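## Task

A ticket at the desk's front edge names three of the six vacant, labeled shelf spots. Move one cardboard box from the desk onto each of those three spots, sitting over its label, with no part reaching beyond the midpoint toward a neighbouring label. Nothing new may end up on the floor. The robot must not topple or finish leaning, or the task fails. Boxes count only if they stay in place without the robot holding them at the end.

## Robot and tools

ROBOT. A simulated Hello Robot Stretch 3 with a single arm. It has a two-wheeled base (0.33 m long, 0.34 m wide), a lift that moves the arm up and down a mast, and a telescoping arm that reaches out to the robot's right side. The gripper cannot move forward on its own; the base must drive. Spinning in place pivots about the point between the drive wheels, 0.05 m behind the front edge. With the arm pulled in and the wrist folded, the swept circle has radius 0.28 m; an unfolded, level wrist extends beyond it. The base cannot move sideways.

FRAMES. Base frame: origin on the floor between the drive wheels, x forward, y left, z up. Odometry frame: the base frame where the scene began. hand_pose is reported in the base frame at the point where closed fingertips meet; with all wrist joints at zero, its x axis is up, y points back along the arm to the mast, z toward the rear. Fingertips are round pads 0.04 m wide.

execute_actions. Argument actions: a list holding one action, or empty (then it only reports state and images). An action may contain base, joints, or both, plus optional contact_limits; its motions begin together. base takes exactly one command, and both are offsets from the base's last reported position: {"translate_m": d}, metres, -1 to 1, forward positive; or {"rotate_rad": d}, radians, -3.2 to 3.2, counter-clockwise (left) positive. joints is one dictionary of absolute targets keyed by joint name (any subset): lift_m 0 to 1.1 m (arm height); arm_m 0 to 0.52 m (extension); wrist_yaw_rad -1.345 to 4.42 (0 along the arm, positive toward the front, 3.0 folded over the base); wrist_pitch_rad -1.57 to 0.451 (0 level, negative tips fingers down); wrist_roll_rad -2.911 to 2.911 (0 fingers side by side); gripper_m -0.089 to 0.179 (larger is wider; actual fingertip gap is about 0.007 m less when nearly shut and 0.025 m less fully open, zero below 0.007); head_pan_rad -3.953 to 1.73 (0 forward, positive left, -1.57 faces the arm); head_tilt_rad -1.53 to 0.419 (negative looks down). contact_limits: {"arm_m": effort percent, 1 to 100}; the arm halts with contact_stop when its effort hits that value, and the cap persists until the next action. Too small stops it immediately. Optional cameras: list of head_camera, nav_camera, wrist_camera or all; omitted or null gives all, [] gives none. Unknown keys or out-of-range numbers reject the whole call with no motion. Joints left out may keep pushing toward older targets. An action runs at most 15 s.

wait: seconds, 0 to 10; commands nothing and returns state and images. zoom_image: camera name and region [x0, y0, x1, y1] in pixels of that camera's newest full image, origin top-left, at most 504 by 504. finished_scene: scene number (1 or 2); ends the scene irreversibly once the last command has settled, reports success and gives the next task. Answering without any tool call ends everything. If a result reports a stop, later motion, wait and finished_scene calls in that same reply are skipped.

RESULTS. joint_positions lists current joint values (done tolerances: ±0.004 for lift, arm, gripper; ±0.02 wrist yaw/roll and head; ±0.05 pitch). base_status and joint_status: done, off_target (resting away from target and maybe still pushing), contact_stop, time_out, torque_fault; after the last three the old target is dropped. on_its_own covers uncommanded parts; its "held at" is the target held, not the position. motor_effort is percent of maximum, positive toward larger joint values, peak in brackets; readings carry offsets and noise, and a rest effort outside its normal range suggests pushing or carrying. Positive wheel effort drives forward. lidar_m: 12 distances in metres from the base origin, 30-degree sectors starting straight ahead and going counter-clockwise (4th left, 7th behind, 10th right), scanning 0.17 m above the floor, range 0.15 to 12, "-" for nothing; it misses tabletops, glass and thin legs, and the robot's own body can block sectors 5, 6, 9, 10 when the lift is low. wrist_depth_mm (45 to 1000) and head_depth_mm (280 to 4000, sideways image) are 7x7 grids of median depth, row by row from top left. base_odometry counts wheel turns (slip included), heading -3.142 to 3.142, left positive; turned_by_wheels and turned_by_imu give turning since the last result. base_tilt in degrees, forward and right positive, with a fixed bias up to about 4. The contact_limits line shows the active, default and maximum limit. A pictures line names the returned images in order.

CAMERAS. head_camera (896x504) and nav_camera (672x504 fisheye) ride on the head and follow head pan and tilt; wrist_camera (644x364) is on the gripper. Calibration is given in OpenCV form, world meaning the base frame, with small per-scene errors that grow for the wrist camera.

BEHAVIOUR. Arm and lift stop and go limp after a firm push; a limp lift may sag under load or be pushed upward by closing fingers on a surface. Base, wrist and head have no contact stop and keep pushing. A wrist servo strained for several seconds shuts off for 10 s (torque_fault). The base moves fast (0.30 m/s, 1.9 rad/s) only when stowed: lift_m under 0.30, arm_m under 0.03, wrist_yaw_rad over 2.54; otherwise 0.10 m/s and 0.63 rad/s. The robot keeps its last command while you think, and loose objects may occasionally get nudged.

GRIPPING. Command gripper_m smaller than the object to grasp (smaller squeezes harder, but overly hard squeezes get reduced and may let things slip; send a new value to re-squeeze). Release by opening at least 0.02 beyond where contact began. Neither reading nor status confirms a hold; check images.

AVOID. Fold or unfold the wrist only with lift_m 0.32 to 0.95, wrist_pitch_rad -0.4 and roll near 0; once folded the lift may go down to 0.25. With yaw below -0.4, keep pitch at -0.5 or lower. Arm pushes against solid things with the gripper above about 0.45 m can tip the robot, more so with raised contact limits or repeated pushes. Do not drive while gripping or pressing on something fixed, and beware snagging, especially reversing. If tilted, reverse the last move in small steps, free the gripper, and drop lift_m near 0.2. Avoid drops, slams, hard hits and leaving items on the floor.

Each tool is called after "Request:" in YAML: its name, and indented under it one key for each argument.

## Session

Request:
execute_actions:
  actions: []

Scene clock: 0.00 s.
base_odometry: x=+0.000 y=+0.000 heading=+0.000 (m, m, rad; odometry frame)
turned_by_wheels: +0.000 (rad since the last result)
turned_by_imu: +0.000 (rad since the last result)
base_tilt: forward=-0.5 right=-1.5 (deg)
lidar_m: 2.21 2.22 1.50 1.16 1.82 1.69 1.52 1.55 1.89 2.57 2.78 2.44
head_depth_mm: 2002 2396 2387 2365 2377 2337 2307 / 1992 2360 2340 2310 2295 2269 2251 / 1975 2310 2286 2268 2261 2248 2221 / 1950 2265 2235 2215 2207 2181 2176 / 1944 2188 2183 2166 2179 2157 2129 / 1925 2158 2137 2149 2121 2082 2093 / 1899 2109 2103 2091 2070 2077 2044
base_status: not commanded
joint_positions: lift_m=+0.404 arm_m=+0.000 wrist_yaw_rad=+2.870 wrist_pitch_rad=-0.424 wrist_roll_rad=-0.002 gripper_m=+0.037 head_pan_rad=+0.017 head_tilt_rad=+0.006
joint_status: not commanded
motor_effort: left_wheel=+0 right_wheel=+0 lift_m=+21 arm_m=+0 wrist_yaw_rad=+0 wrist_pitch_rad=+7 wrist_roll_rad=+0 gripper_m=+0 head_pan_rad=+0 head_tilt_rad=+2 (%)
hand_pose: x=+0.0388 y=+0.0702 z=+0.4154 quat_wxyz=(+0.241, +0.704, +0.054, +0.666) (m; base frame)
wrist_depth_mm: - - - - - - - / - - - - - - - / - - - - - - - / 906 947 921 980 986 988 - / 750 - 807 776 835 794 809 / 651 - - 660 693 661 679 / 565 549 566 576 580 588 593
pictures: head_camera (sideways: a quarter turn clockwise sets it upright), nav_camera (sideways: a quarter turn counterclockwise sets it upright), wrist_camera
Images, in order (width x height): head_camera 896x504, nav_camera 672x504, wrist_camera 644x364.

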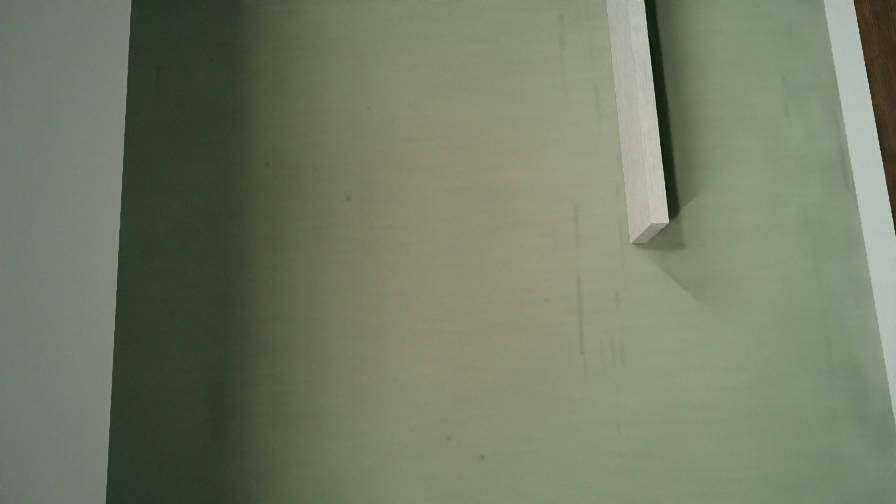

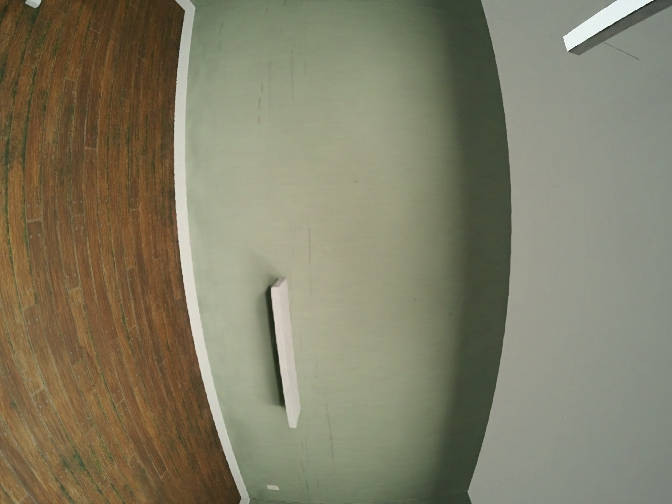

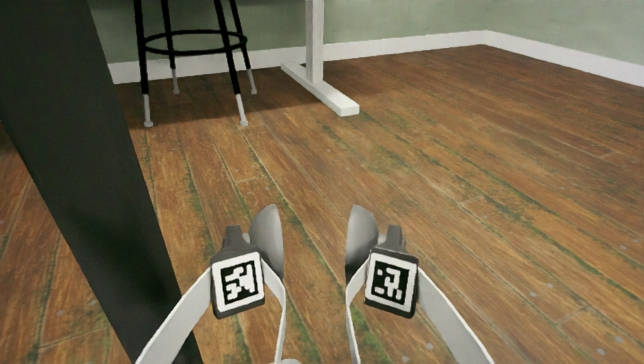

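Request:
execute_actions:
  actions:
    - {"joints":{"head_pan_rad":1.5,"head_tilt_rad":-0.4}}
  cameras: ["head_camera","nav_camera"]

Request:
execute_actions:
  actions:
    - {"joints":{"head_pan_rad":-1.6}}
  cameras: ["nav_camera"]

Request:
execute_actions:
  actions:
    - {"joints":{"head_pan_rad":-3.2}}
  cameras: ["head_camera","nav_camera"]

Scene clock: 7.47 s.
base_odometry: x=+0.000 y=+0.000 heading=+0.000 (m, m, rad; odometry frame)
turned_by_wheels: +0.000 (rad since the last result)
turned_by_imu: +0.001 (rad since the last result)
base_tilt: forward=-0.7 right=-1.5 (deg)
lidar_m: 2.21 2.22 1.50 1.16 1.82 1.69 1.52 1.56 1.90 2.58 2.79 2.45
head_depth_mm: 1815 1948 2074 2197 2301 1828 1472 / 1738 1866 2011 1568 2262 1839 1483 / 1678 1798 1933 1585 1735 1793 1487 / 1629 1745 1859 1592 2122 1856 1492 / 1597 1701 1799 1615 1282 1820 1502 / 1562 1641 1755 1633 1248 1802 1509 / 1516 1604 1695 1648 1224 1884 1515
base_status: not commanded
joint_positions: lift_m=+0.404 arm_m=+0.000 wrist_yaw_rad=+2.870 wrist_pitch_rad=-0.424 wrist_roll_rad=-0.002 gripper_m=+0.037 head_pan_rad=+1.493 head_tilt_rad=-0.395
joint_status: all done
motor_effort: left_wheel=+0(0) right_wheel=+1(0) lift_m=+21(21) arm_m=+0(0) wrist_yaw_rad=+0(0) wrist_pitch_rad=+7(7) wrist_roll_rad=+0(0) gripper_m=+0(0) head_pan_rad=+4(44) head_tilt_rad=-3(20) (%)
hand_pose: x=+0.0388 y=+0.0702 z=+0.4154 quat_wxyz=(+0.241, +0.704, +0.054, +0.666) (m; base frame)
wrist_depth_mm: - - - - - - - / - - - - - - - / - - - - - - - / 932 927 959 957 939 - 984 / 773 - 814 790 823 771 802 / 659 - - 673 695 673 669 / 572 564 569 566 580 589 581
pictures: head_camera (sideways: a quarter turn clockwise sets it upright), nav_camera (sideways: a quarter turn counterclockwise sets it upright)
camera_calibration (this result's frames):
head_camera: T_world_to_cam=[[-0.063931, -0.368518, -0.92742, 1.22841], [-0.992296, 0.122292, 0.0198094, -0.0198266], [0.106116, 0.921542, -0.373497, 0.438897], [0, 0, 0, 1]] pos_world=[0.0122854, 0.0506526, 1.30357]
nav_camera: T_world_to_cam=[[0.0439634, 0.417093, 0.9078, -1.14035], [0.99669, -0.0805089, -0.011278, 0.0559134], [0.068382, 0.905291, -0.419252, 0.501845], [0, 0, 0, 1]] pos_world=[-0.0399119, 0.0258168, 1.24624]
Images, in order (width x height): head_camera 896x504, nav_camera 672x504.

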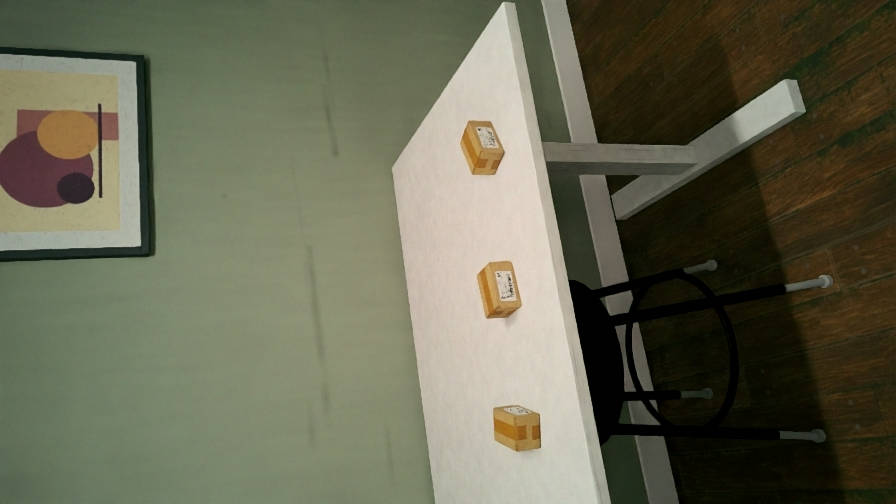

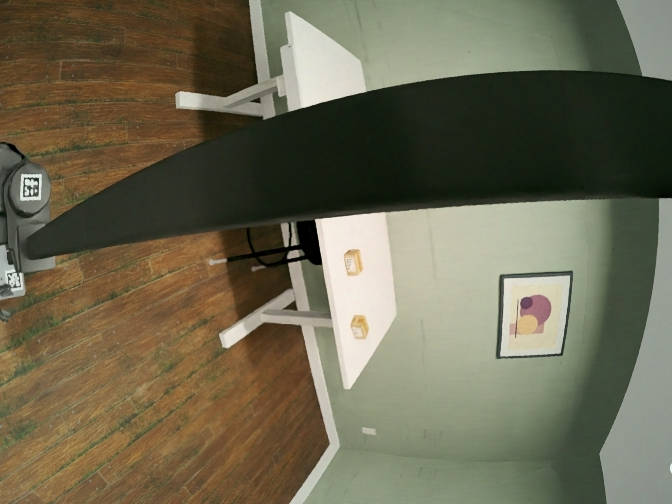

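Scene clock: 9.53 s.
base_odometry: x=+0.000 y=+0.000 heading=+0.000 (m, m, rad; odometry frame)
turned_by_wheels: +0.000 (rad since the last result)
turned_by_imu: +0.000 (rad since the last result)
base_tilt: forward=-0.5 right=-1.6 (deg)
lidar_m: 2.21 2.22 1.50 1.16 1.81 1.69 1.52 1.56 1.89 2.58 2.79 2.44
head_depth_mm: 2629 2741 2806 2554 2388 1825 1470 / 2815 2989 3188 2634 2409 1834 1482 / 2745 2924 3108 3289 2425 1842 1491 / 2656 2816 3022 3154 2440 1845 1499 / 2517 2662 2881 3043 2476 1858 1501 / 2503 2613 2822 2956 2476 1875 1511 / 2451 2570 2704 2920 2494 1883 1510
base_status: not commanded
joint_positions: lift_m=+0.404 arm_m=+0.000 wrist_yaw_rad=+2.870 wrist_pitch_rad=-0.424 wrist_roll_rad=-0.002 gripper_m=+0.037 head_pan_rad=-1.593 head_tilt_rad=-0.395
joint_status: all done
motor_effort: left_wheel=+0(0) right_wheel=+0(1) lift_m=+21(21) arm_m=-1(0) wrist_yaw_rad=+0(0) wrist_pitch_rad=+7(7) wrist_roll_rad=+0(0) gripper_m=+0(0) head_pan_rad=-4(44) head_tilt_rad=-2(2) (%)
hand_pose: x=+0.0388 y=+0.0702 z=+0.4154 quat_wxyz=(+0.241, +0.704, +0.054, +0.666) (m; base frame)
wrist_depth_mm: - - - - - - - / - - - - - - - / - - - - - - - / 911 958 961 989 953 969 966 / 776 - 799 777 806 792 803 / 663 - - 653 692 668 679 / 558 561 567 578 579 586 590
pictures: nav_camera (sideways: a quarter turn counterclockwise sets it upright)
camera_calibration (this result's frames):
nav_camera: T_world_to_cam=[[-0.0205255, -0.419087, 0.907714, -1.13984], [-0.999635, 0.0245325, -0.0112775, 0.0680903], [-0.0175423, -0.907614, -0.419438, 0.502612], [0, 0, 0, 1]] pos_world=[0.0534866, -0.0231864, 1.24623]
Images, in order (width x height): nav_camera 672x504.

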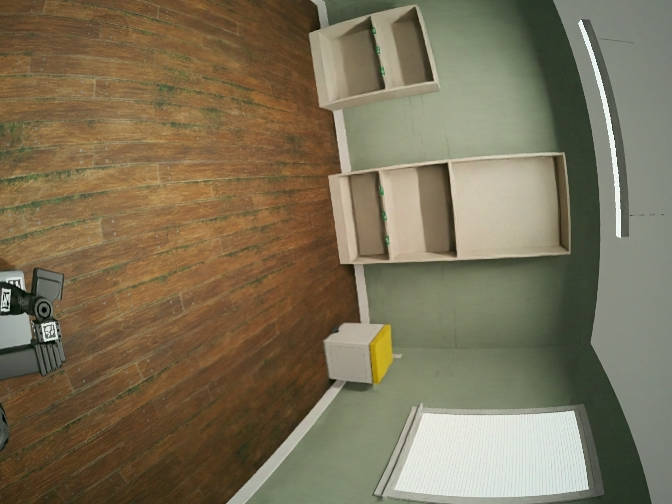

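Scene clock: 10.90 s.
base_odometry: x=+0.000 y=+0.000 heading=+0.000 (m, m, rad; odometry frame)
turned_by_wheels: +0.000 (rad since the last result)
turned_by_imu: +0.000 (rad since the last result)
base_tilt: forward=-0.5 right=-1.5 (deg)
lidar_m: 2.20 2.22 1.50 1.16 1.82 1.69 1.52 1.55 1.90 2.58 2.79 2.45
head_depth_mm: 1524 1631 1736 1872 2037 1814 1476 / 1457 1548 1653 1796 1932 1824 1479 / 1421 1511 1609 1734 1873 1851 1479 / 1379 1473 1565 1670 1797 1845 1489 / 1346 1424 1526 1612 1743 1803 1498 / 1306 1389 1477 1571 1676 1768 1513 / 1274 1352 1430 1531 1647 1755 1508
base_status: not commanded
joint_positions: lift_m=+0.404 arm_m=+0.000 wrist_yaw_rad=+2.870 wrist_pitch_rad=-0.424 wrist_roll_rad=-0.002 gripper_m=+0.037 head_pan_rad=-3.193 head_tilt_rad=-0.395
joint_status: all done
motor_effort: left_wheel=+0(1) right_wheel=+1(0) lift_m=+21(21) arm_m=+0(1) wrist_yaw_rad=+1(0) wrist_pitch_rad=+7(7) wrist_roll_rad=+0(0) gripper_m=-1(0) head_pan_rad=-4(45) head_tilt_rad=-1(2) (%)
hand_pose: x=+0.0388 y=+0.0702 z=+0.4154 quat_wxyz=(+0.241, +0.704, +0.054, +0.666) (m; base frame)
wrist_depth_mm: - - - - - - - / - - - - - - - / - - - - - - - / 927 938 950 952 949 968 981 / 755 - 806 806 817 806 809 / 636 - - 663 691 674 682 / 567 556 577 580 558 578 594
pictures: head_camera (sideways: a quarter turn clockwise sets it upright), nav_camera (sideways: a quarter turn counterclockwise sets it upright)
camera_calibration (this result's frames):
head_camera: T_world_to_cam=[[0.370321, -0.054025, -0.927332, 1.22564], [-0.0956112, -0.995222, 0.0197989, -0.0252827], [-0.92397, 0.0813313, -0.373717, 0.445466], [0, 0, 0, 1]] pos_world=[-0.0447008, 0.0048232, 1.30356]
nav_camera: T_world_to_cam=[[-0.418337, 0.0327602, 0.907701, -1.1374], [0.0537228, 0.998492, -0.0112774, 0.0616647], [-0.906702, 0.0440465, -0.419466, 0.508072], [0, 0, 0, 1]] pos_world=[-0.0184589, -0.0466892, 1.24623]
Images, in order (width x height): head_camera 896x504, nav_camera 672x504.

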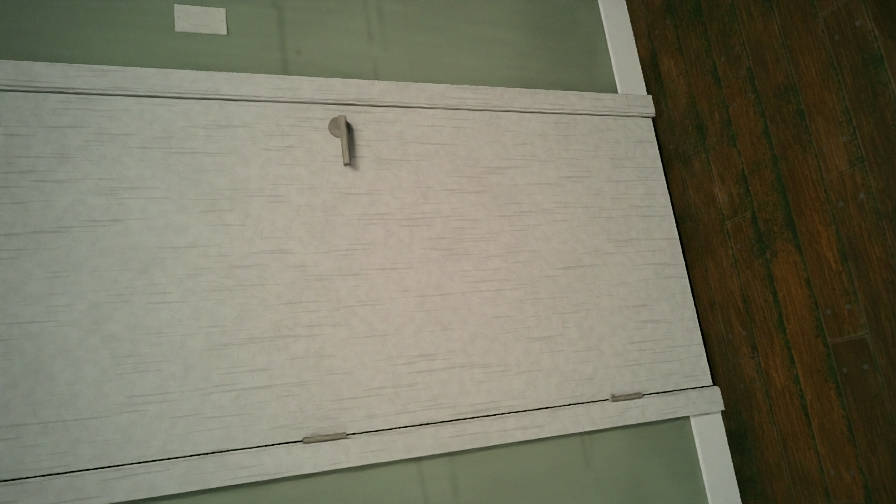

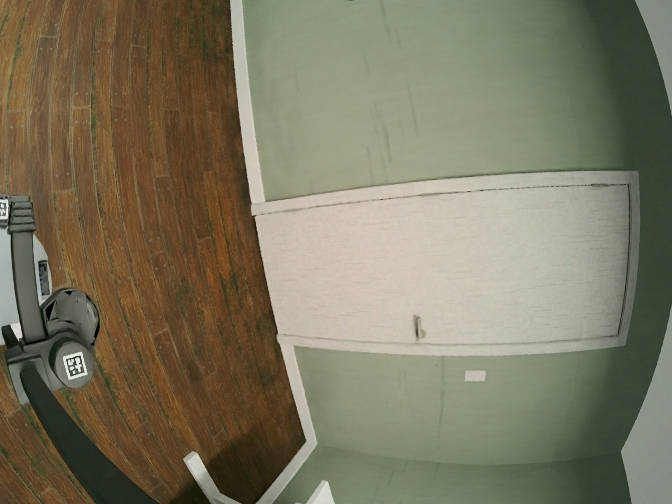

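Request:
execute_actions:
  actions:
    - {"base":{"rotate_rad":0.885},"joints":{"lift_m":0.27,"head_pan_rad":-2.1,"head_tilt_rad":-0.3}}
  cameras: ["head_camera"]

Request:
execute_actions:
  actions:
    - {"base":{"translate_m":0.64}}
  cameras: ["head_camera"]

Request:
execute_actions:
  actions:
    - {"base":{"rotate_rad":2.467},"joints":{"head_pan_rad":-1.0,"head_tilt_rad":-0.7}}

Request:
execute_actions:
  actions:
    - {"joints":{"lift_m":0.85}}
  cameras: []

Request:
execute_actions:
  actions:
    - {"joints":{"lift_m":0.9,"wrist_yaw_rad":0,"gripper_m":0.17,"head_pan_rad":-1.57}}

Scene clock: 33.47 s.
base_odometry: x=+0.000 y=+0.000 heading=+0.885 (m, m, rad; odometry frame)
turned_by_wheels: +0.885 (rad since the last result)
turned_by_imu: +0.873 (rad since the last result)
base_tilt: forward=-0.5 right=-1.6 (deg)
lidar_m: 2.19 1.16 1.25 1.88 1.53 1.52 1.72 2.37 2.63 2.69 2.21 2.20
head_depth_mm: 2483 2629 2697 2887 2739 2019 1590 / 2541 2661 2803 2918 2786 2032 1606 / 2540 2697 2827 2930 2799 2061 1613 / 2626 2726 2888 3032 2860 2044 1631 / 2653 2779 2959 3125 2872 2086 1638 / 2690 2823 2945 3113 2927 2102 1642 / 2737 2853 2989 3141 2930 2114 1642
base_status: done
joint_positions: lift_m=+0.270 arm_m=+0.000 wrist_yaw_rad=+2.870 wrist_pitch_rad=-0.425 wrist_roll_rad=-0.002 gripper_m=+0.037 head_pan_rad=-2.107 head_tilt_rad=-0.309
joint_status: all done
motor_effort: left_wheel=-2(7) right_wheel=+3(10) lift_m=+18(19) arm_m=+0(0) wrist_yaw_rad=+0(0) wrist_pitch_rad=+8(8) wrist_roll_rad=+0(0) gripper_m=+0(1) head_pan_rad=+4(44) head_tilt_rad=+4(11) (%)
hand_pose: x=+0.0387 y=+0.0700 z=+0.2813 quat_wxyz=(+0.242, +0.704, +0.055, +0.666) (m; base frame)
wrist_depth_mm: - - - - - - - / - - - - - - - / - 925 908 927 936 979 943 / - 711 706 709 718 737 757 / 571 - 607 582 617 589 603 / 489 - - 497 517 508 516 / 446 - - 433 428 436 434
pictures: head_camera (sideways: a quarter turn clockwise sets it upright)
camera_calibration (this result's frames):
head_camera: T_world_to_cam=[[0.179072, 0.232885, -0.955875, 1.26407], [0.836896, -0.546856, 0.0235493, -0.0358561], [-0.517242, -0.804185, -0.292827, 0.337712], [0, 0, 0, 1]] pos_world=[-0.0216737, -0.0424087, 1.30803]
Images, in order (width x height): head_camera 896x504.

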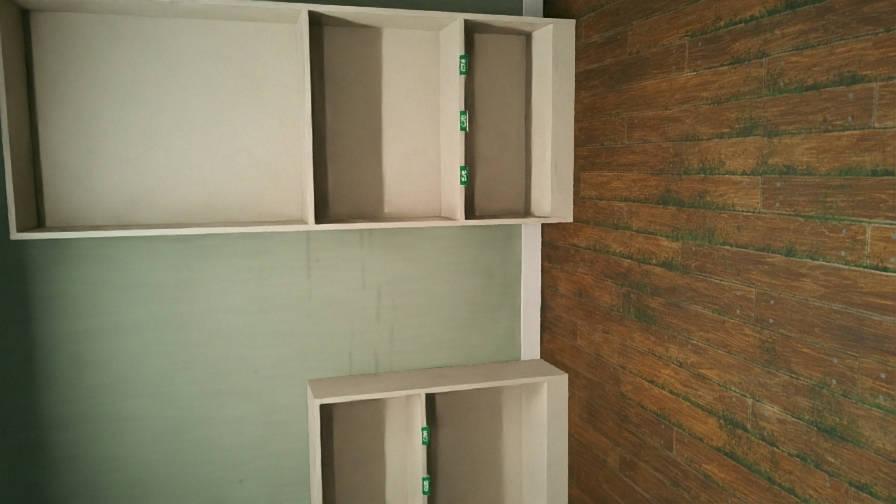

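Scene clock: 37.30 s.
base_odometry: x=+0.405 y=+0.495 heading=+0.885 (m, m, rad; odometry frame)
turned_by_wheels: +0.000 (rad since the last result)
turned_by_imu: +0.004 (rad since the last result)
base_tilt: forward=-0.4 right=-1.6 (deg)
lidar_m: 1.69 0.95 0.75 0.98 2.02 2.01 2.26 2.97 3.08 2.09 1.73 1.72
head_depth_mm: 2878 3012 3154 3279 2783 2034 1606 / 2967 3042 3207 3361 2791 2045 1611 / 2987 3096 3289 3457 2834 2053 1599 / 2996 3165 3301 3439 2864 2065 1625 / 3061 3214 3335 3488 2884 2084 1629 / 3077 3229 3360 3510 2904 2110 1638 / 3158 3252 3484 3694 2943 2099 1640
base_status: done
joint_positions: lift_m=+0.270 arm_m=+0.000 wrist_yaw_rad=+2.870 wrist_pitch_rad=-0.425 wrist_roll_rad=-0.002 gripper_m=+0.037 head_pan_rad=-2.107 head_tilt_rad=-0.309
joint_status: not commanded
motor_effort: left_wheel=-2(6) right_wheel=+4(10) lift_m=+17(18) arm_m=+0(0) wrist_yaw_rad=+0(0) wrist_pitch_rad=+8(8) wrist_roll_rad=+0(0) gripper_m=+0(0) head_pan_rad=+3(3) head_tilt_rad=+3(2) (%)
hand_pose: x=+0.0387 y=+0.0700 z=+0.2812 quat_wxyz=(+0.242, +0.704, +0.055, +0.666) (m; base frame)
wrist_depth_mm: - - - - - - - / - - - - - - - / - 928 941 912 953 908 987 / - 717 725 719 741 692 741 / 572 - 595 586 608 593 602 / 492 - - 495 517 510 506 / 453 - - 429 434 440 442
pictures: head_camera (sideways: a quarter turn clockwise sets it upright)
camera_calibration (this result's frames):
head_camera: T_world_to_cam=[[0.179068, 0.232888, -0.955875, 1.26407], [0.836905, -0.546841, 0.0235493, -0.0358561], [-0.517228, -0.804194, -0.292827, 0.337712], [0, 0, 0, 1]] pos_world=[-0.021673, -0.0424091, 1.30803]
Images, in order (width x height): head_camera 896x504.

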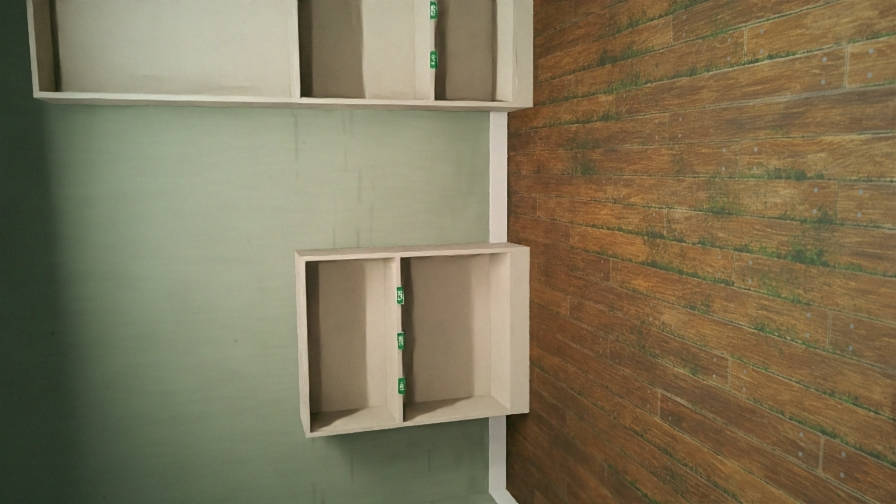

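Scene clock: 40.10 s.
base_odometry: x=+0.405 y=+0.495 heading=-2.932 (m, m, rad; odometry frame)
turned_by_wheels: +2.467 (rad since the last result)
turned_by_imu: +2.426 (rad since the last result)
base_tilt: forward=-0.5 right=-1.6 (deg)
lidar_m: 2.01 2.12 2.97 3.06 2.38 1.78 1.73 1.80 1.44 0.95 0.76 1.41
head_depth_mm: 1206 1323 1176 878 1250 1409 1227 / 1265 1386 1180 885 1560 1380 1220 / 1322 1446 1185 915 1646 1394 1230 / 1396 1517 1192 952 1643 1429 1230 / 1468 1600 1200 1021 1684 1430 1232 / 1563 1652 1203 1717 1699 1424 1236 / 1655 1830 1208 1974 1653 1431 1239
base_status: done
joint_positions: lift_m=+0.270 arm_m=+0.000 wrist_yaw_rad=+2.870 wrist_pitch_rad=-0.425 wrist_roll_rad=-0.002 gripper_m=+0.037 head_pan_rad=-1.007 head_tilt_rad=-0.691
joint_status: all done
motor_effort: left_wheel=-2(11) right_wheel=+3(12) lift_m=+18(18) arm_m=-1(1) wrist_yaw_rad=+0(1) wrist_pitch_rad=+8(8) wrist_roll_rad=+0(0) gripper_m=+0(1) head_pan_rad=+3(43) head_tilt_rad=-3(19) (%)
hand_pose: x=+0.0387 y=+0.0700 z=+0.2812 quat_wxyz=(+0.242, +0.704, +0.055, +0.666) (m; base frame)
wrist_depth_mm: - - - - - - - / - - - - - - - / - 894 872 927 900 944 975 / - 709 695 727 712 738 738 / 577 - 592 581 618 589 613 / 484 - - 491 518 502 509 / 445 - - 430 436 447 439
pictures: head_camera (sideways: a quarter turn clockwise sets it upright), nav_camera (sideways: a quarter turn counterclockwise sets it upright), wrist_camera
camera_calibration (this result's frames):
head_camera: T_world_to_cam=[[-0.305674, 0.548853, -0.778026, 1.03505], [0.870044, 0.492938, 0.0059138, -0.0130914], [0.386764, -0.675109, -0.628205, 0.768591], [0, 0, 0, 1]] pos_world=[0.0305154, -0.0427571, 1.28821]
nav_camera: T_world_to_cam=[[0.34659, -0.569224, 0.74556, -0.930653], [-0.848193, -0.529592, -0.0100342, 0.0655438], [0.400554, -0.628901, -0.666363, 0.821319], [0, 0, 0, 1]] pos_world=[0.0491662, 0.0214896, 1.24181]
wrist_camera: T_world_to_cam=[[0.961651, -0.274178, 0.00736809, -0.0200111], [-0.154528, -0.563795, -0.81133, 0.302973], [0.226603, 0.779077, -0.584542, 0.264654], [0, 0, 0, 1]] pos_world=[0.0060901, -0.0408584, 0.40066]
Images, in order (width x height): head_camera 896x504, nav_camera 672x504, wrist_camera 644x364.

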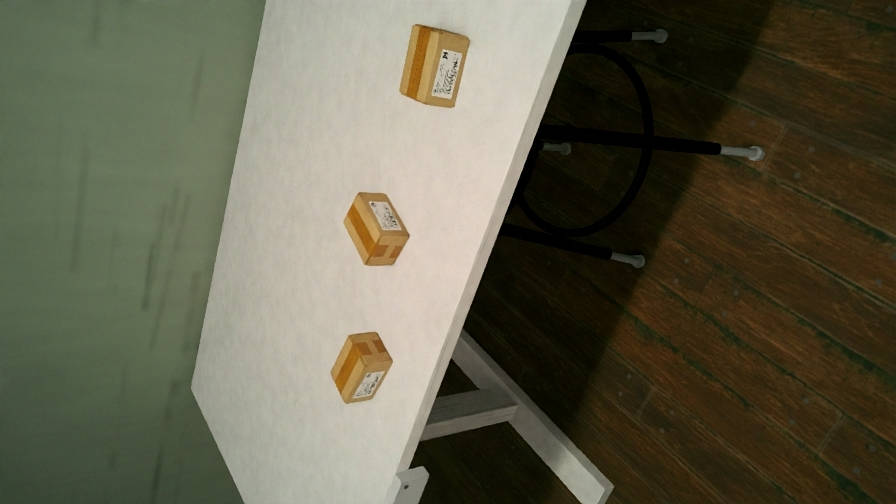

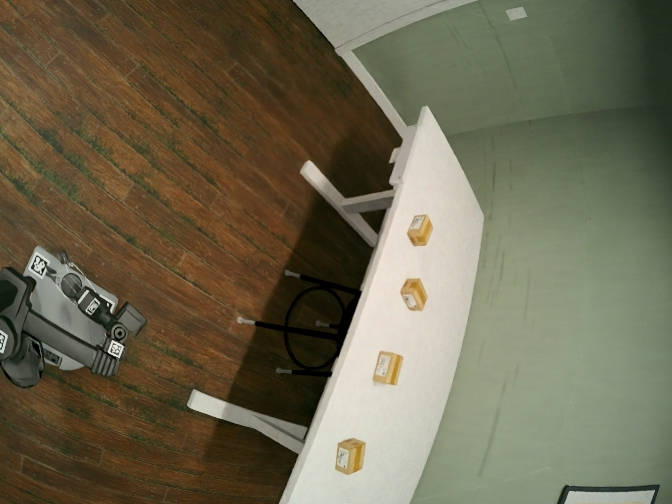

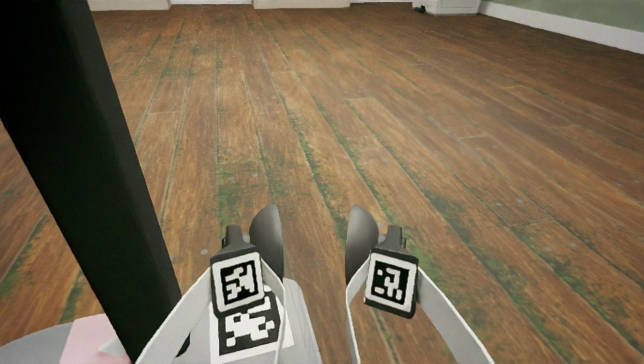

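Scene clock: 46.20 s.
base_odometry: x=+0.405 y=+0.495 heading=-2.932 (m, m, rad; odometry frame)
turned_by_wheels: +0.000 (rad since the last result)
turned_by_imu: +0.001 (rad since the last result)
base_tilt: forward=-0.5 right=-1.4 (deg)
lidar_m: 2.01 2.12 2.97 3.05 2.38 1.77 1.73 1.80 1.43 0.95 0.76 1.41
head_depth_mm: 1203 1322 1175 879 1249 1411 - / 1264 1397 1181 883 1557 1399 1283 / 1321 1448 1185 915 1647 1395 1229 / 1396 1515 1190 950 1651 1422 1233 / 1474 1591 1194 1023 1698 1429 1238 / 1557 1653 1195 1708 1712 1429 1228 / 1654 1829 1209 1980 1667 1436 1240
base_status: not commanded
joint_positions: lift_m=+0.850 arm_m=+0.000 wrist_yaw_rad=+2.870 wrist_pitch_rad=-0.425 wrist_roll_rad=-0.002 gripper_m=+0.037 head_pan_rad=-1.007 head_tilt_rad=-0.691
joint_status: all done
motor_effort: left_wheel=-2(2) right_wheel=+3(3) lift_m=+25(24) arm_m=-1(1) wrist_yaw_rad=+0(0) wrist_pitch_rad=+8(8) wrist_roll_rad=+0(0) gripper_m=+0(1) head_pan_rad=+3(3) head_tilt_rad=-3(2) (%)
hand_pose: x=+0.0387 y=+0.0700 z=+0.8608 quat_wxyz=(+0.242, +0.704, +0.055, +0.666) (m; base frame)
wrist_depth_mm: - - - - - - - / - - - - - - - / - - - - - - - / - - - - - - - / - - - - - - - / - - - - - - - / - - - - - - -
pictures: none
No camera images: the call's "cameras" was empty. Leave "cameras" out to get every camera's image.

Scene clock: 48.63 s.
base_odometry: x=+0.405 y=+0.495 heading=-2.932 (m, m, rad; odometry frame)
turned_by_wheels: +0.000 (rad since the last result)
turned_by_imu: +0.001 (rad since the last result)
base_tilt: forward=-0.4 right=-1.4 (deg)
lidar_m: 2.01 2.13 2.97 3.03 2.38 1.78 1.72 1.80 1.44 0.95 0.76 1.41
head_depth_mm: 1219 1355 1502 909 1623 - - / 1206 1348 1180 912 1562 - - / 1205 1342 1186 862 809 - - / 1205 1337 1189 916 811 - 1208 / 1198 1334 1194 922 1566 1439 1230 / 1196 1333 1201 883 1101 1383 1239 / 1187 1323 1210 928 1587 1432 1243
base_status: not commanded
joint_positions: lift_m=+0.900 arm_m=+0.000 wrist_yaw_rad=+0.003 wrist_pitch_rad=-0.426 wrist_roll_rad=-0.002 gripper_m=+0.170 head_pan_rad=-1.563 head_tilt_rad=-0.691
joint_status: all done
motor_effort: left_wheel=-2(2) right_wheel=+4(3) lift_m=+24(33) arm_m=-1(1) wrist_yaw_rad=-2(2) wrist_pitch_rad=+8(8) wrist_roll_rad=+0(0) gripper_m=+0(96) head_pan_rad=-3(40) head_tilt_rad=-3(1) (%)
hand_pose: x=-0.0209 y=-0.3687 z=+0.9108 quat_wxyz=(+0.692, +0.151, -0.690, -0.149) (m; base frame)
wrist_depth_mm: - - - - - - - / 971 949 997 - - - - / 633 700 679 723 721 - - / 545 558 544 536 548 630 - / - 484 489 496 479 485 - / - - - - - - - / - - - - - - -
pictures: head_camera (sideways: a quarter turn clockwise sets it upright), nav_camera (sideways: a quarter turn counterclockwise sets it upright), wrist_camera
camera_calibration (this result's frames):
head_camera: T_world_to_cam=[[0.0300023, 0.627516, -0.778025, 1.03301], [0.999165, -0.0404391, 0.00591379, -0.013879], [-0.0277517, -0.777553, -0.628205, 0.77112], [0, 0, 0, 1]] pos_world=[0.00427463, -0.0492031, 1.28821]
nav_camera: T_world_to_cam=[[-0.00599765, -0.666412, 0.74556, -0.928502], [-0.999947, -0.00222651, -0.0100342, 0.0664695], [0.00834693, -0.74558, -0.666363, 0.823712], [0, 0, 0, 1]] pos_world=[0.0540217, -0.00447365, 1.24181]
wrist_camera: T_world_to_cam=[[-0.999967, 0.00327685, 0.0073695, -0.0262943], [-0.00406131, 0.584847, -0.811133, 0.983696], [-0.006968, -0.811137, -0.584815, 0.396977], [0, 0, 0, 1]] pos_world=[-0.0195322, -0.253224, 1.03026]
Images, in order (width x height): head_camera 896x504, nav_camera 672x504, wrist_camera 644x364.

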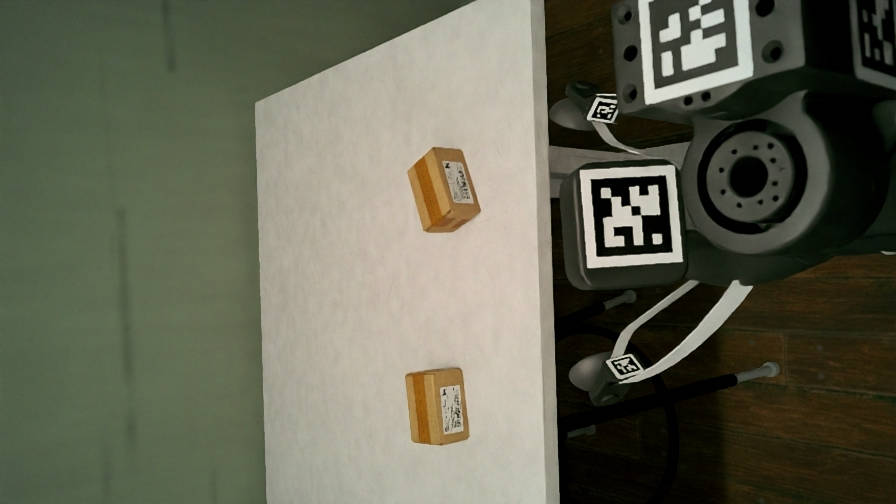

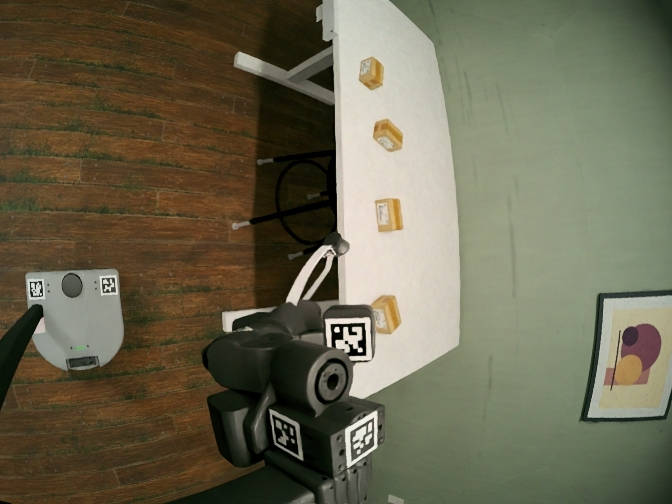

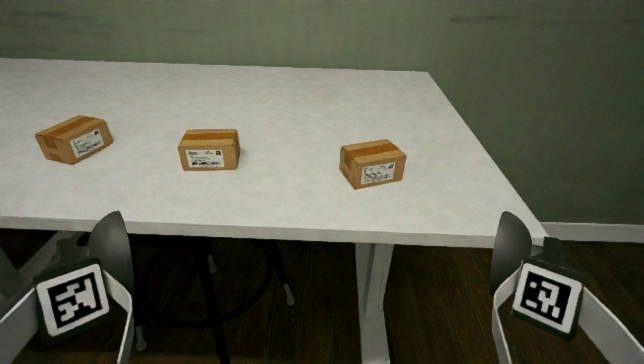

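Request:
execute_actions:
  actions:
    - {"base":{"translate_m":0.2},"joints":{"lift_m":0.75,"arm_m":0.25,"head_pan_rad":-0.65,"head_tilt_rad":-0.6}}
  cameras: ["head_camera","wrist_camera"]

Scene clock: 57.30 s.
base_odometry: x=+0.210 y=+0.454 heading=-2.932 (m, m, rad; odometry frame)
turned_by_wheels: +0.000 (rad since the last result)
turned_by_imu: +0.002 (rad since the last result)
base_tilt: forward=-0.4 right=-1.5 (deg)
lidar_m: 1.81 1.91 2.68 3.03 2.65 1.98 1.92 1.94 1.01 0.73 0.90 1.86
head_depth_mm: 1423 1529 1406 989 1672 1502 1275 / 1546 1678 1421 1032 1731 1509 1280 / 1700 1860 1433 1035 1695 1517 1288 / 1879 2077 2172 1178 1842 1507 1284 / 1914 2091 2274 2324 1847 1513 1287 / 1798 1939 2109 2251 1850 1521 1297 / 1675 1814 1967 2127 1878 1529 1297
base_status: done
joint_positions: lift_m=+0.750 arm_m=+0.250 wrist_yaw_rad=+0.001 wrist_pitch_rad=-0.426 wrist_roll_rad=-0.002 gripper_m=+0.170 head_pan_rad=-0.657 head_tilt_rad=-0.606
joint_status: all done
motor_effort: left_wheel=-2(3) right_wheel=+3(7) lift_m=+17(23) arm_m=+5(5) wrist_yaw_rad=-1(2) wrist_pitch_rad=+8(8) wrist_roll_rad=+0(0) gripper_m=+0(0) head_pan_rad=+4(44) head_tilt_rad=+2(10) (%)
hand_pose: x=-0.0212 y=-0.6180 z=+0.7612 quat_wxyz=(+0.692, +0.150, -0.690, -0.149) (m; base frame)
wrist_depth_mm: 829 824 818 788 792 804 812 / 503 501 517 525 533 549 553 / 289 345 370 277 364 388 388 / 283 285 289 283 294 295 284 / 236 236 236 238 241 253 243 / - 200 200 203 204 202 206 / 891 645 197 195 190 189 191
pictures: head_camera (sideways: a quarter turn clockwise sets it upright), wrist_camera
camera_calibration (this result's frames):
head_camera: T_world_to_cam=[[-0.420787, 0.368806, -0.828806, 1.10196], [0.647849, 0.761703, 0.0100313, -0.0170974], [0.635003, -0.53272, -0.559446, 0.677626], [0, 0, 0, 1]] pos_world=[0.0444711, -0.0324003, 1.29258]
wrist_camera: T_world_to_cam=[[-0.999962, 0.00459495, 0.00736962, -0.0238546], [-0.00329038, 0.584865, -0.811124, 1.00815], [-0.00803731, -0.811118, -0.584827, 0.107254], [0, 0, 0, 1]] pos_world=[-0.0196745, -0.502525, 0.880635]
Images, in order (width x height): head_camera 896x504, wrist_camera 644x364.

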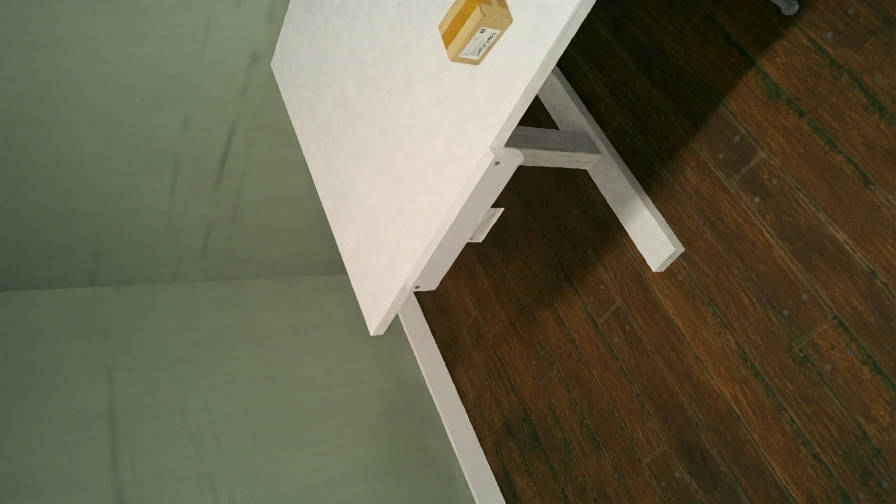

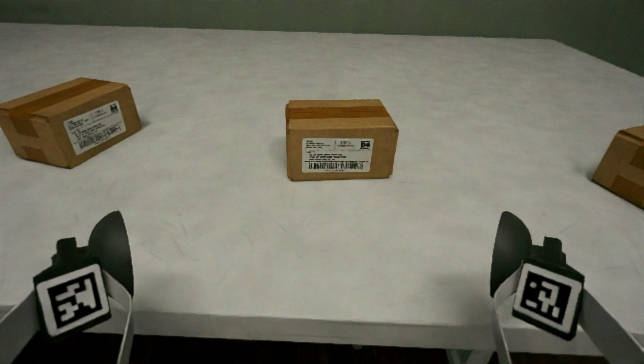

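Request:
execute_actions:
  actions:
    - {"base":{"translate_m":-0.018},"joints":{"lift_m":0.738,"arm_m":0.405}}
  cameras: ["wrist_camera"]

Request:
execute_actions:
  actions:
    - {"joints":{"gripper_m":0.04}}
  cameras: ["wrist_camera"]

Request:
execute_actions:
  actions:
    - {"joints":{"lift_m":0.77}}
  cameras: ["wrist_camera"]

Scene clock: 64.87 s.
base_odometry: x=+0.227 y=+0.457 heading=-2.932 (m, m, rad; odometry frame)
turned_by_wheels: +0.000 (rad since the last result)
turned_by_imu: +0.001 (rad since the last result)
base_tilt: forward=-0.5 right=-1.6 (deg)
lidar_m: 1.83 1.93 2.70 3.05 2.63 1.96 1.90 1.93 1.01 0.73 0.91 1.88
head_depth_mm: 1425 1525 1412 949 1669 1497 1279 / 1543 1682 1418 1031 1743 1500 1282 / 1706 1865 1424 1076 1734 1510 1281 / 1888 2081 2174 1136 1842 1512 1283 / 1935 2092 2259 2277 1845 1515 1292 / 1811 1964 2135 2265 1853 1523 1295 / 1702 1833 1984 2135 1863 1532 1296
base_status: done
joint_positions: lift_m=+0.738 arm_m=+0.405 wrist_yaw_rad=+0.001 wrist_pitch_rad=-0.426 wrist_roll_rad=-0.002 gripper_m=+0.170 head_pan_rad=-0.657 head_tilt_rad=-0.606
joint_status: all done
motor_effort: left_wheel=-2(6) right_wheel=+3(5) lift_m=+18(10) arm_m=+5(4) wrist_yaw_rad=-1(1) wrist_pitch_rad=+8(8) wrist_roll_rad=+0(0) gripper_m=+0(0) head_pan_rad=+4(4) head_tilt_rad=+1(2) (%)
hand_pose: x=-0.0212 y=-0.7730 z=+0.7492 quat_wxyz=(+0.692, +0.150, -0.690, -0.149) (m; base frame)
wrist_depth_mm: 673 670 685 694 684 673 681 / 464 463 474 483 486 507 514 / 339 338 342 351 351 351 361 / 260 264 268 270 273 276 279 / 220 219 152 148 160 232 226 / - 183 135 136 144 187 191 / 155 160 152 154 158 164 161
pictures: wrist_camera
camera_calibration (this result's frames):
wrist_camera: T_world_to_cam=[[-0.999962, 0.00466034, 0.00736966, -0.023018], [-0.00325217, 0.584865, -0.811124, 1.08907], [-0.00809037, -0.811117, -0.584827, -0.0254883], [0, 0, 0, 1]] pos_world=[-0.0196815, -0.657523, 0.868631]
Images, in order (width x height): wrist_camera 644x364.

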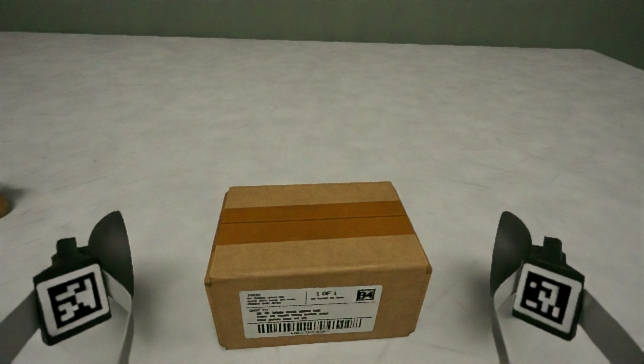

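Scene clock: 66.67 s.
base_odometry: x=+0.227 y=+0.457 heading=-2.932 (m, m, rad; odometry frame)
turned_by_wheels: +0.000 (rad since the last result)
turned_by_imu: +0.000 (rad since the last result)
base_tilt: forward=-0.5 right=-1.6 (deg)
lidar_m: 1.83 1.93 2.70 3.03 2.63 1.96 1.91 1.93 1.00 0.73 0.90 1.88
head_depth_mm: 1427 1535 1409 946 1666 1501 1273 / 1551 1678 1414 1031 1749 1501 1273 / 1701 1854 1422 1080 1729 1509 1279 / 1887 2089 2186 1133 1846 1513 1284 / 1941 2099 2293 2263 1840 1515 1280 / 1813 1950 2137 2269 1861 1520 1296 / 1700 1818 1975 2126 1848 1525 1301
base_status: not commanded
joint_positions: lift_m=+0.738 arm_m=+0.405 wrist_yaw_rad=+0.001 wrist_pitch_rad=-0.427 wrist_roll_rad=-0.002 gripper_m=+0.042 head_pan_rad=-0.657 head_tilt_rad=-0.606
joint_status: all done
motor_effort: left_wheel=-2(3) right_wheel=+3(4) lift_m=+18(18) arm_m=+5(5) wrist_yaw_rad=-1(1) wrist_pitch_rad=+9(9) wrist_roll_rad=+0(1) gripper_m=-29(99) head_pan_rad=+4(4) head_tilt_rad=+2(2) (%)
hand_pose: x=-0.0214 y=-0.7728 z=+0.7488 quat_wxyz=(+0.692, +0.151, -0.690, -0.150) (m; base frame)
wrist_depth_mm: 680 662 687 673 660 658 668 / 457 464 477 488 491 494 498 / 331 335 339 342 349 352 355 / 260 262 265 269 270 276 276 / 214 224 146 147 151 224 225 / 182 189 132 134 138 188 191 / 163 155 152 152 157 161 164
pictures: wrist_camera
camera_calibration (this result's frames):
wrist_camera: T_world_to_cam=[[-0.999959, 0.00528532, 0.00737676, -0.0226808], [-0.00287714, 0.586303, -0.810087, 1.08896], [-0.00860659, -0.810075, -0.586264, -0.0236703], [0, 0, 0, 1]] pos_world=[-0.0197505, -0.657514, 0.86844]
Images, in order (width x height): wrist_camera 644x364.

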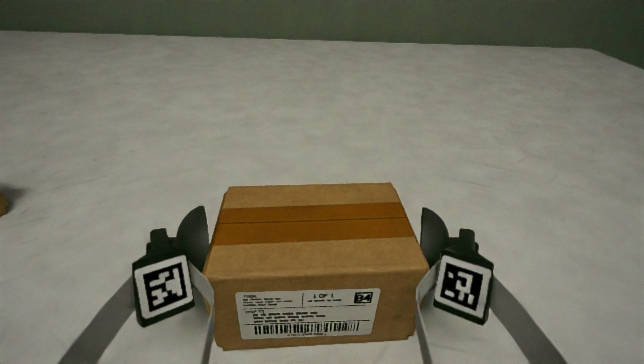

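Scene clock: 67.77 s.
base_odometry: x=+0.227 y=+0.457 heading=-2.932 (m, m, rad; odometry frame)
turned_by_wheels: +0.000 (rad since the last result)
turned_by_imu: +0.000 (rad since the last result)
base_tilt: forward=-0.4 right=-1.5 (deg)
lidar_m: 1.83 1.94 2.70 3.05 2.63 1.96 1.91 1.94 1.01 0.73 0.90 1.88
head_depth_mm: 1423 1529 1403 944 1670 1495 1272 / 1552 1670 1421 1032 1757 1504 1273 / 1697 1858 1425 1078 1726 1510 1281 / 1878 2086 2185 1138 1841 1520 1281 / 1951 2101 2283 2262 1839 1522 1289 / 1808 1968 2145 2261 1851 1520 1294 / 1706 1829 1974 2127 1859 1530 1295
base_status: not commanded
joint_positions: lift_m=+0.770 arm_m=+0.405 wrist_yaw_rad=+0.001 wrist_pitch_rad=-0.434 wrist_roll_rad=-0.002 gripper_m=+0.047 head_pan_rad=-0.657 head_tilt_rad=-0.606
joint_status: all done
on_its_own: gripper_m is held at +0.047, not at your +0.040, by its stall guard, which is still easing
motor_effort: left_wheel=-2(2) right_wheel=+4(3) lift_m=+25(28) arm_m=+5(5) wrist_yaw_rad=+0(1) wrist_pitch_rad=+12(12) wrist_roll_rad=+0(0) gripper_m=-4(28) head_pan_rad=+4(4) head_tilt_rad=+1(1) (%)
hand_pose: x=-0.0214 y=-0.7720 z=+0.7790 quat_wxyz=(+0.692, +0.153, -0.689, -0.152) (m; base frame)
wrist_depth_mm: 684 685 680 683 681 687 684 / 533 537 569 574 582 589 598 / 399 402 398 407 414 424 427 / 311 313 319 321 323 323 332 / 256 265 146 147 152 267 270 / 218 226 132 133 138 228 227 / 192 186 153 153 185 192 197
pictures: wrist_camera
camera_calibration (this result's frames):
wrist_camera: T_world_to_cam=[[-0.999959, 0.00524027, 0.00741828, -0.0229762], [-0.00288296, 0.591397, -0.806375, 1.11398], [-0.00861277, -0.806364, -0.591357, 0.00152051], [0, 0, 0, 1]] pos_world=[-0.0197506, -0.657459, 0.899357]
Images, in order (width x height): wrist_camera 644x364.

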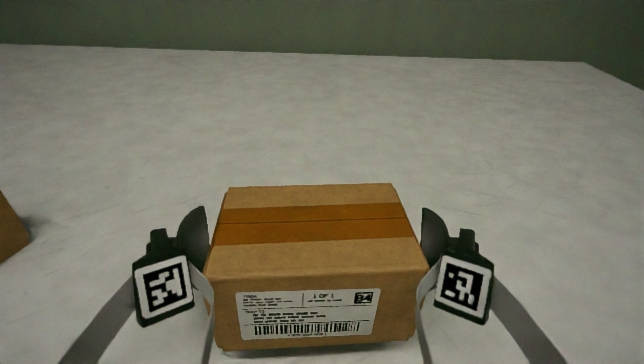

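Request:
execute_actions:
  actions:
    - {"base":{"translate_m":0.1},"joints":{"gripper_m":0.065,"arm_m":0}}
  cameras: []

Request:
execute_actions:
  actions:
    - {"base":{"translate_m":0.3},"joints":{"lift_m":0.45,"wrist_pitch_rad":0.1,"wrist_yaw_rad":0.7}}
  cameras: ["wrist_camera"]

Scene clock: 77.13 s.
base_odometry: x=+0.130 y=+0.436 heading=-2.932 (m, m, rad; odometry frame)
turned_by_wheels: +0.000 (rad since the last result)
turned_by_imu: +0.002 (rad since the last result)
base_tilt: forward=-0.4 right=-1.5 (deg)
lidar_m: 1.73 1.83 2.56 3.03 2.77 2.07 2.00 1.93 1.05 0.73 1.22 1.77
head_depth_mm: 1421 1536 1403 1029 1674 1499 1276 / 1552 1672 1417 1030 1639 1499 1278 / 1707 1864 1950 1036 1826 1510 1282 / 1875 2075 2248 1188 1848 1508 1282 / 1832 1990 2180 2274 1849 1529 1288 / 1722 1864 2011 2186 1853 1529 1295 / 1609 1725 1875 2030 1857 1523 1302
base_status: done
joint_positions: lift_m=+0.770 arm_m=+0.001 wrist_yaw_rad=+0.001 wrist_pitch_rad=-0.434 wrist_roll_rad=-0.002 gripper_m=+0.066 head_pan_rad=-0.657 head_tilt_rad=-0.606
joint_status: all done
motor_effort: left_wheel=-2(4) right_wheel=+3(10) lift_m=+25(25) arm_m=-5(2) wrist_yaw_rad=+0(0) wrist_pitch_rad=+12(12) wrist_roll_rad=+0(0) gripper_m=-17(34) head_pan_rad=+4(4) head_tilt_rad=+3(2) (%)
hand_pose: x=-0.0214 y=-0.3679 z=+0.7789 quat_wxyz=(+0.692, +0.153, -0.689, -0.152) (m; base frame)
wrist_depth_mm: 882 895 904 952 961 - - / 474 515 522 576 594 596 484 / 420 429 427 419 424 426 430 / - - - 638 - - - / - - 146 147 152 - - / - - 132 134 138 - - / 968 880 153 153 887 926 967
pictures: none
No camera images: the call's "cameras" was empty. Leave "cameras" out to get every camera's image.

Scene clock: 81.20 s.
base_odometry: x=-0.164 y=+0.374 heading=-2.932 (m, m, rad; odometry frame)
turned_by_wheels: +0.000 (rad since the last result)
turned_by_imu: +0.002 (rad since the last result)
base_tilt: forward=-0.5 right=-1.5 (deg)
lidar_m: 1.43 1.51 2.12 3.05 3.16 2.38 2.30 1.95 0.81 0.85 1.07 1.47
head_depth_mm: 1439 1546 1676 1027 861 1445 1274 / 1560 1696 1842 1030 1782 1504 1278 / 1691 1857 2048 2177 1837 1512 1283 / 1629 1775 1960 2159 1837 1520 1287 / 1514 1636 1804 1992 1839 1524 1284 / 1410 1531 1661 1807 1844 1526 1291 / 1330 1424 1544 1665 1768 1524 1295
base_status: done
joint_positions: lift_m=+0.450 arm_m=+0.001 wrist_yaw_rad=+0.698 wrist_pitch_rad=+0.064 wrist_roll_rad=-0.002 gripper_m=+0.066 head_pan_rad=-0.657 head_tilt_rad=-0.606
joint_status: all done
motor_effort: left_wheel=-3(4) right_wheel=+3(9) lift_m=+18(20) arm_m=-5(5) wrist_yaw_rad=+2(5) wrist_pitch_rad=+17(17) wrist_roll_rad=+0(0) gripper_m=-18(18) head_pan_rad=+4(4) head_tilt_rad=+3(3) (%)
hand_pose: x=+0.1439 y=-0.3428 z=+0.5812 quat_wxyz=(+0.658, +0.220, -0.671, +0.263) (m; base frame)
wrist_depth_mm: - - - - - - 864 / - - - - 450 375 335 / - - - - 721 679 588 / - - - - - - 896 / - - 147 147 152 - 918 / - - 131 133 137 - 964 / - - 153 153 - - 1000
pictures: wrist_camera
camera_calibration (this result's frames):
wrist_camera: T_world_to_cam=[[-0.771775, -0.635885, 0.00374173, -0.109009], [-0.0885054, 0.101589, -0.990882, 0.652831], [0.629706, -0.765069, -0.134683, -0.110994], [0, 0, 0, 1]] pos_world=[0.043542, -0.220555, 0.632337]
Images, in order (width x height): wrist_camera 644x364.

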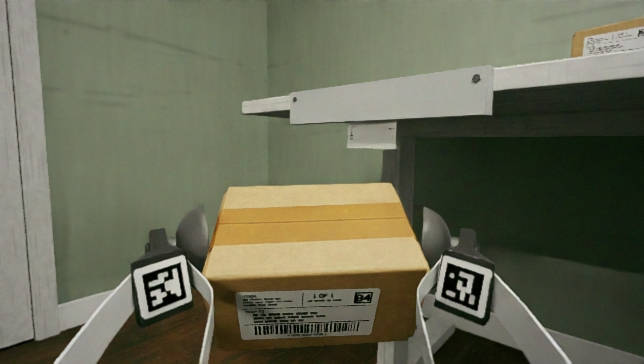

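Request:
zoom_image:
  camera: "wrist_camera"
  region: [280,60,500,170]

Region (280, 60, 500, 170) of wrist_camera's 644x364 image, scaled by 2.291.

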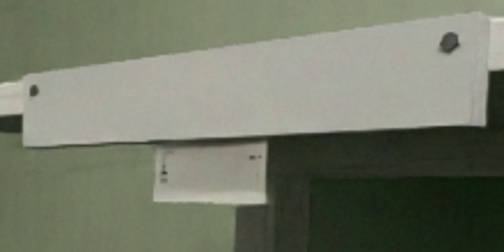

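Request:
execute_actions:
  actions:
    - {"base":{"translate_m":0.31},"joints":{"lift_m":0.36,"wrist_pitch_rad":0.25,"wrist_yaw_rad":0,"arm_m":0.08}}
  cameras: ["wrist_camera"]

Request:
zoom_image:
  camera: "wrist_camera"
  region: [200,20,440,190]

Scene clock: 94.43 s.
base_odometry: x=-0.467 y=+0.310 heading=-2.932 (m, m, rad; odometry frame)
turned_by_wheels: +0.000 (rad since the last result)
turned_by_imu: +0.003 (rad since the last result)
base_tilt: forward=-0.6 right=-1.3 (deg)
lidar_m: 1.12 1.17 1.68 3.02 3.47 2.68 2.61 1.43 0.94 0.99 1.48 1.16
head_depth_mm: 1446 1549 1682 1828 1816 1496 1274 / 1495 1641 1811 2025 1832 1503 1286 / 1373 1515 1683 1906 1838 1503 1282 / 1269 1385 1533 1713 1790 1515 1291 / 1179 1281 1405 1548 1702 1523 1289 / 1096 1191 1297 1417 1552 1523 1295 / 1029 1100 1179 1274 1413 1491 1294
base_status: done
joint_positions: lift_m=+0.360 arm_m=+0.080 wrist_yaw_rad=+0.002 wrist_pitch_rad=+0.214 wrist_roll_rad=-0.002 gripper_m=+0.066 head_pan_rad=-0.657 head_tilt_rad=-0.606
joint_status: all done
motor_effort: left_wheel=-2(3) right_wheel=+3(8) lift_m=+18(19) arm_m=+5(6) wrist_yaw_rad=-2(4) wrist_pitch_rad=+17(18) wrist_roll_rad=+0(0) gripper_m=-19(18) head_pan_rad=+4(4) head_tilt_rad=+2(3) (%)
hand_pose: x=-0.0208 y=-0.4801 z=+0.5298 quat_wxyz=(+0.704, -0.074, -0.702, +0.076) (m; base frame)
wrist_depth_mm: - - 322 318 312 415 - / - 396 322 321 320 392 394 / - - 643 644 638 643 635 / - - - - - - - / - - 146 148 152 - 572 / - - 132 133 138 - - / - - 153 154 - - -
pictures: wrist_camera
camera_calibration (this result's frames):
wrist_camera: T_world_to_cam=[[-0.999977, 0.00635189, 0.00244898, -0.0189122], [-0.00254402, -0.0149967, -0.999884, 0.551828], [-0.00631443, -0.999867, 0.0150126, -0.324564], [0, 0, 0, 1]] pos_world=[-0.0195574, -0.316125, 0.556683]
Images, in order (width x height): wrist_camera 644x364.

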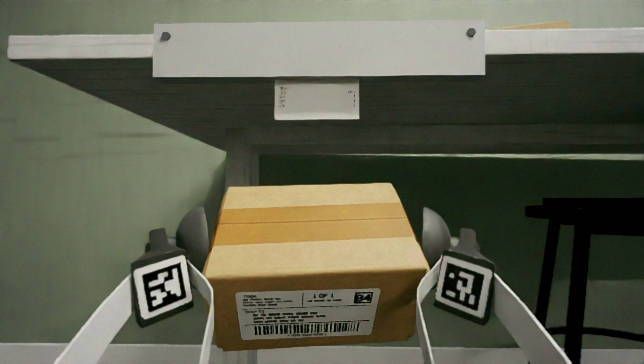

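Region (200, 20, 440, 190) of wrist_camera's 644x364 image, scaled by 2.100; it fills the top 357 rows of this view, and the rest is white.

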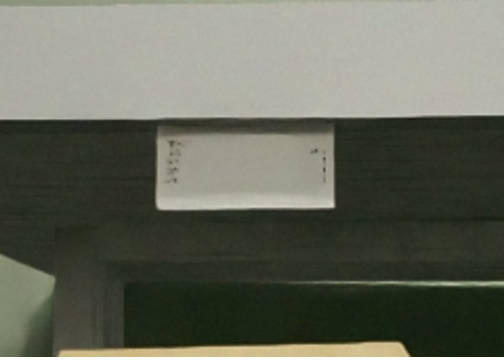

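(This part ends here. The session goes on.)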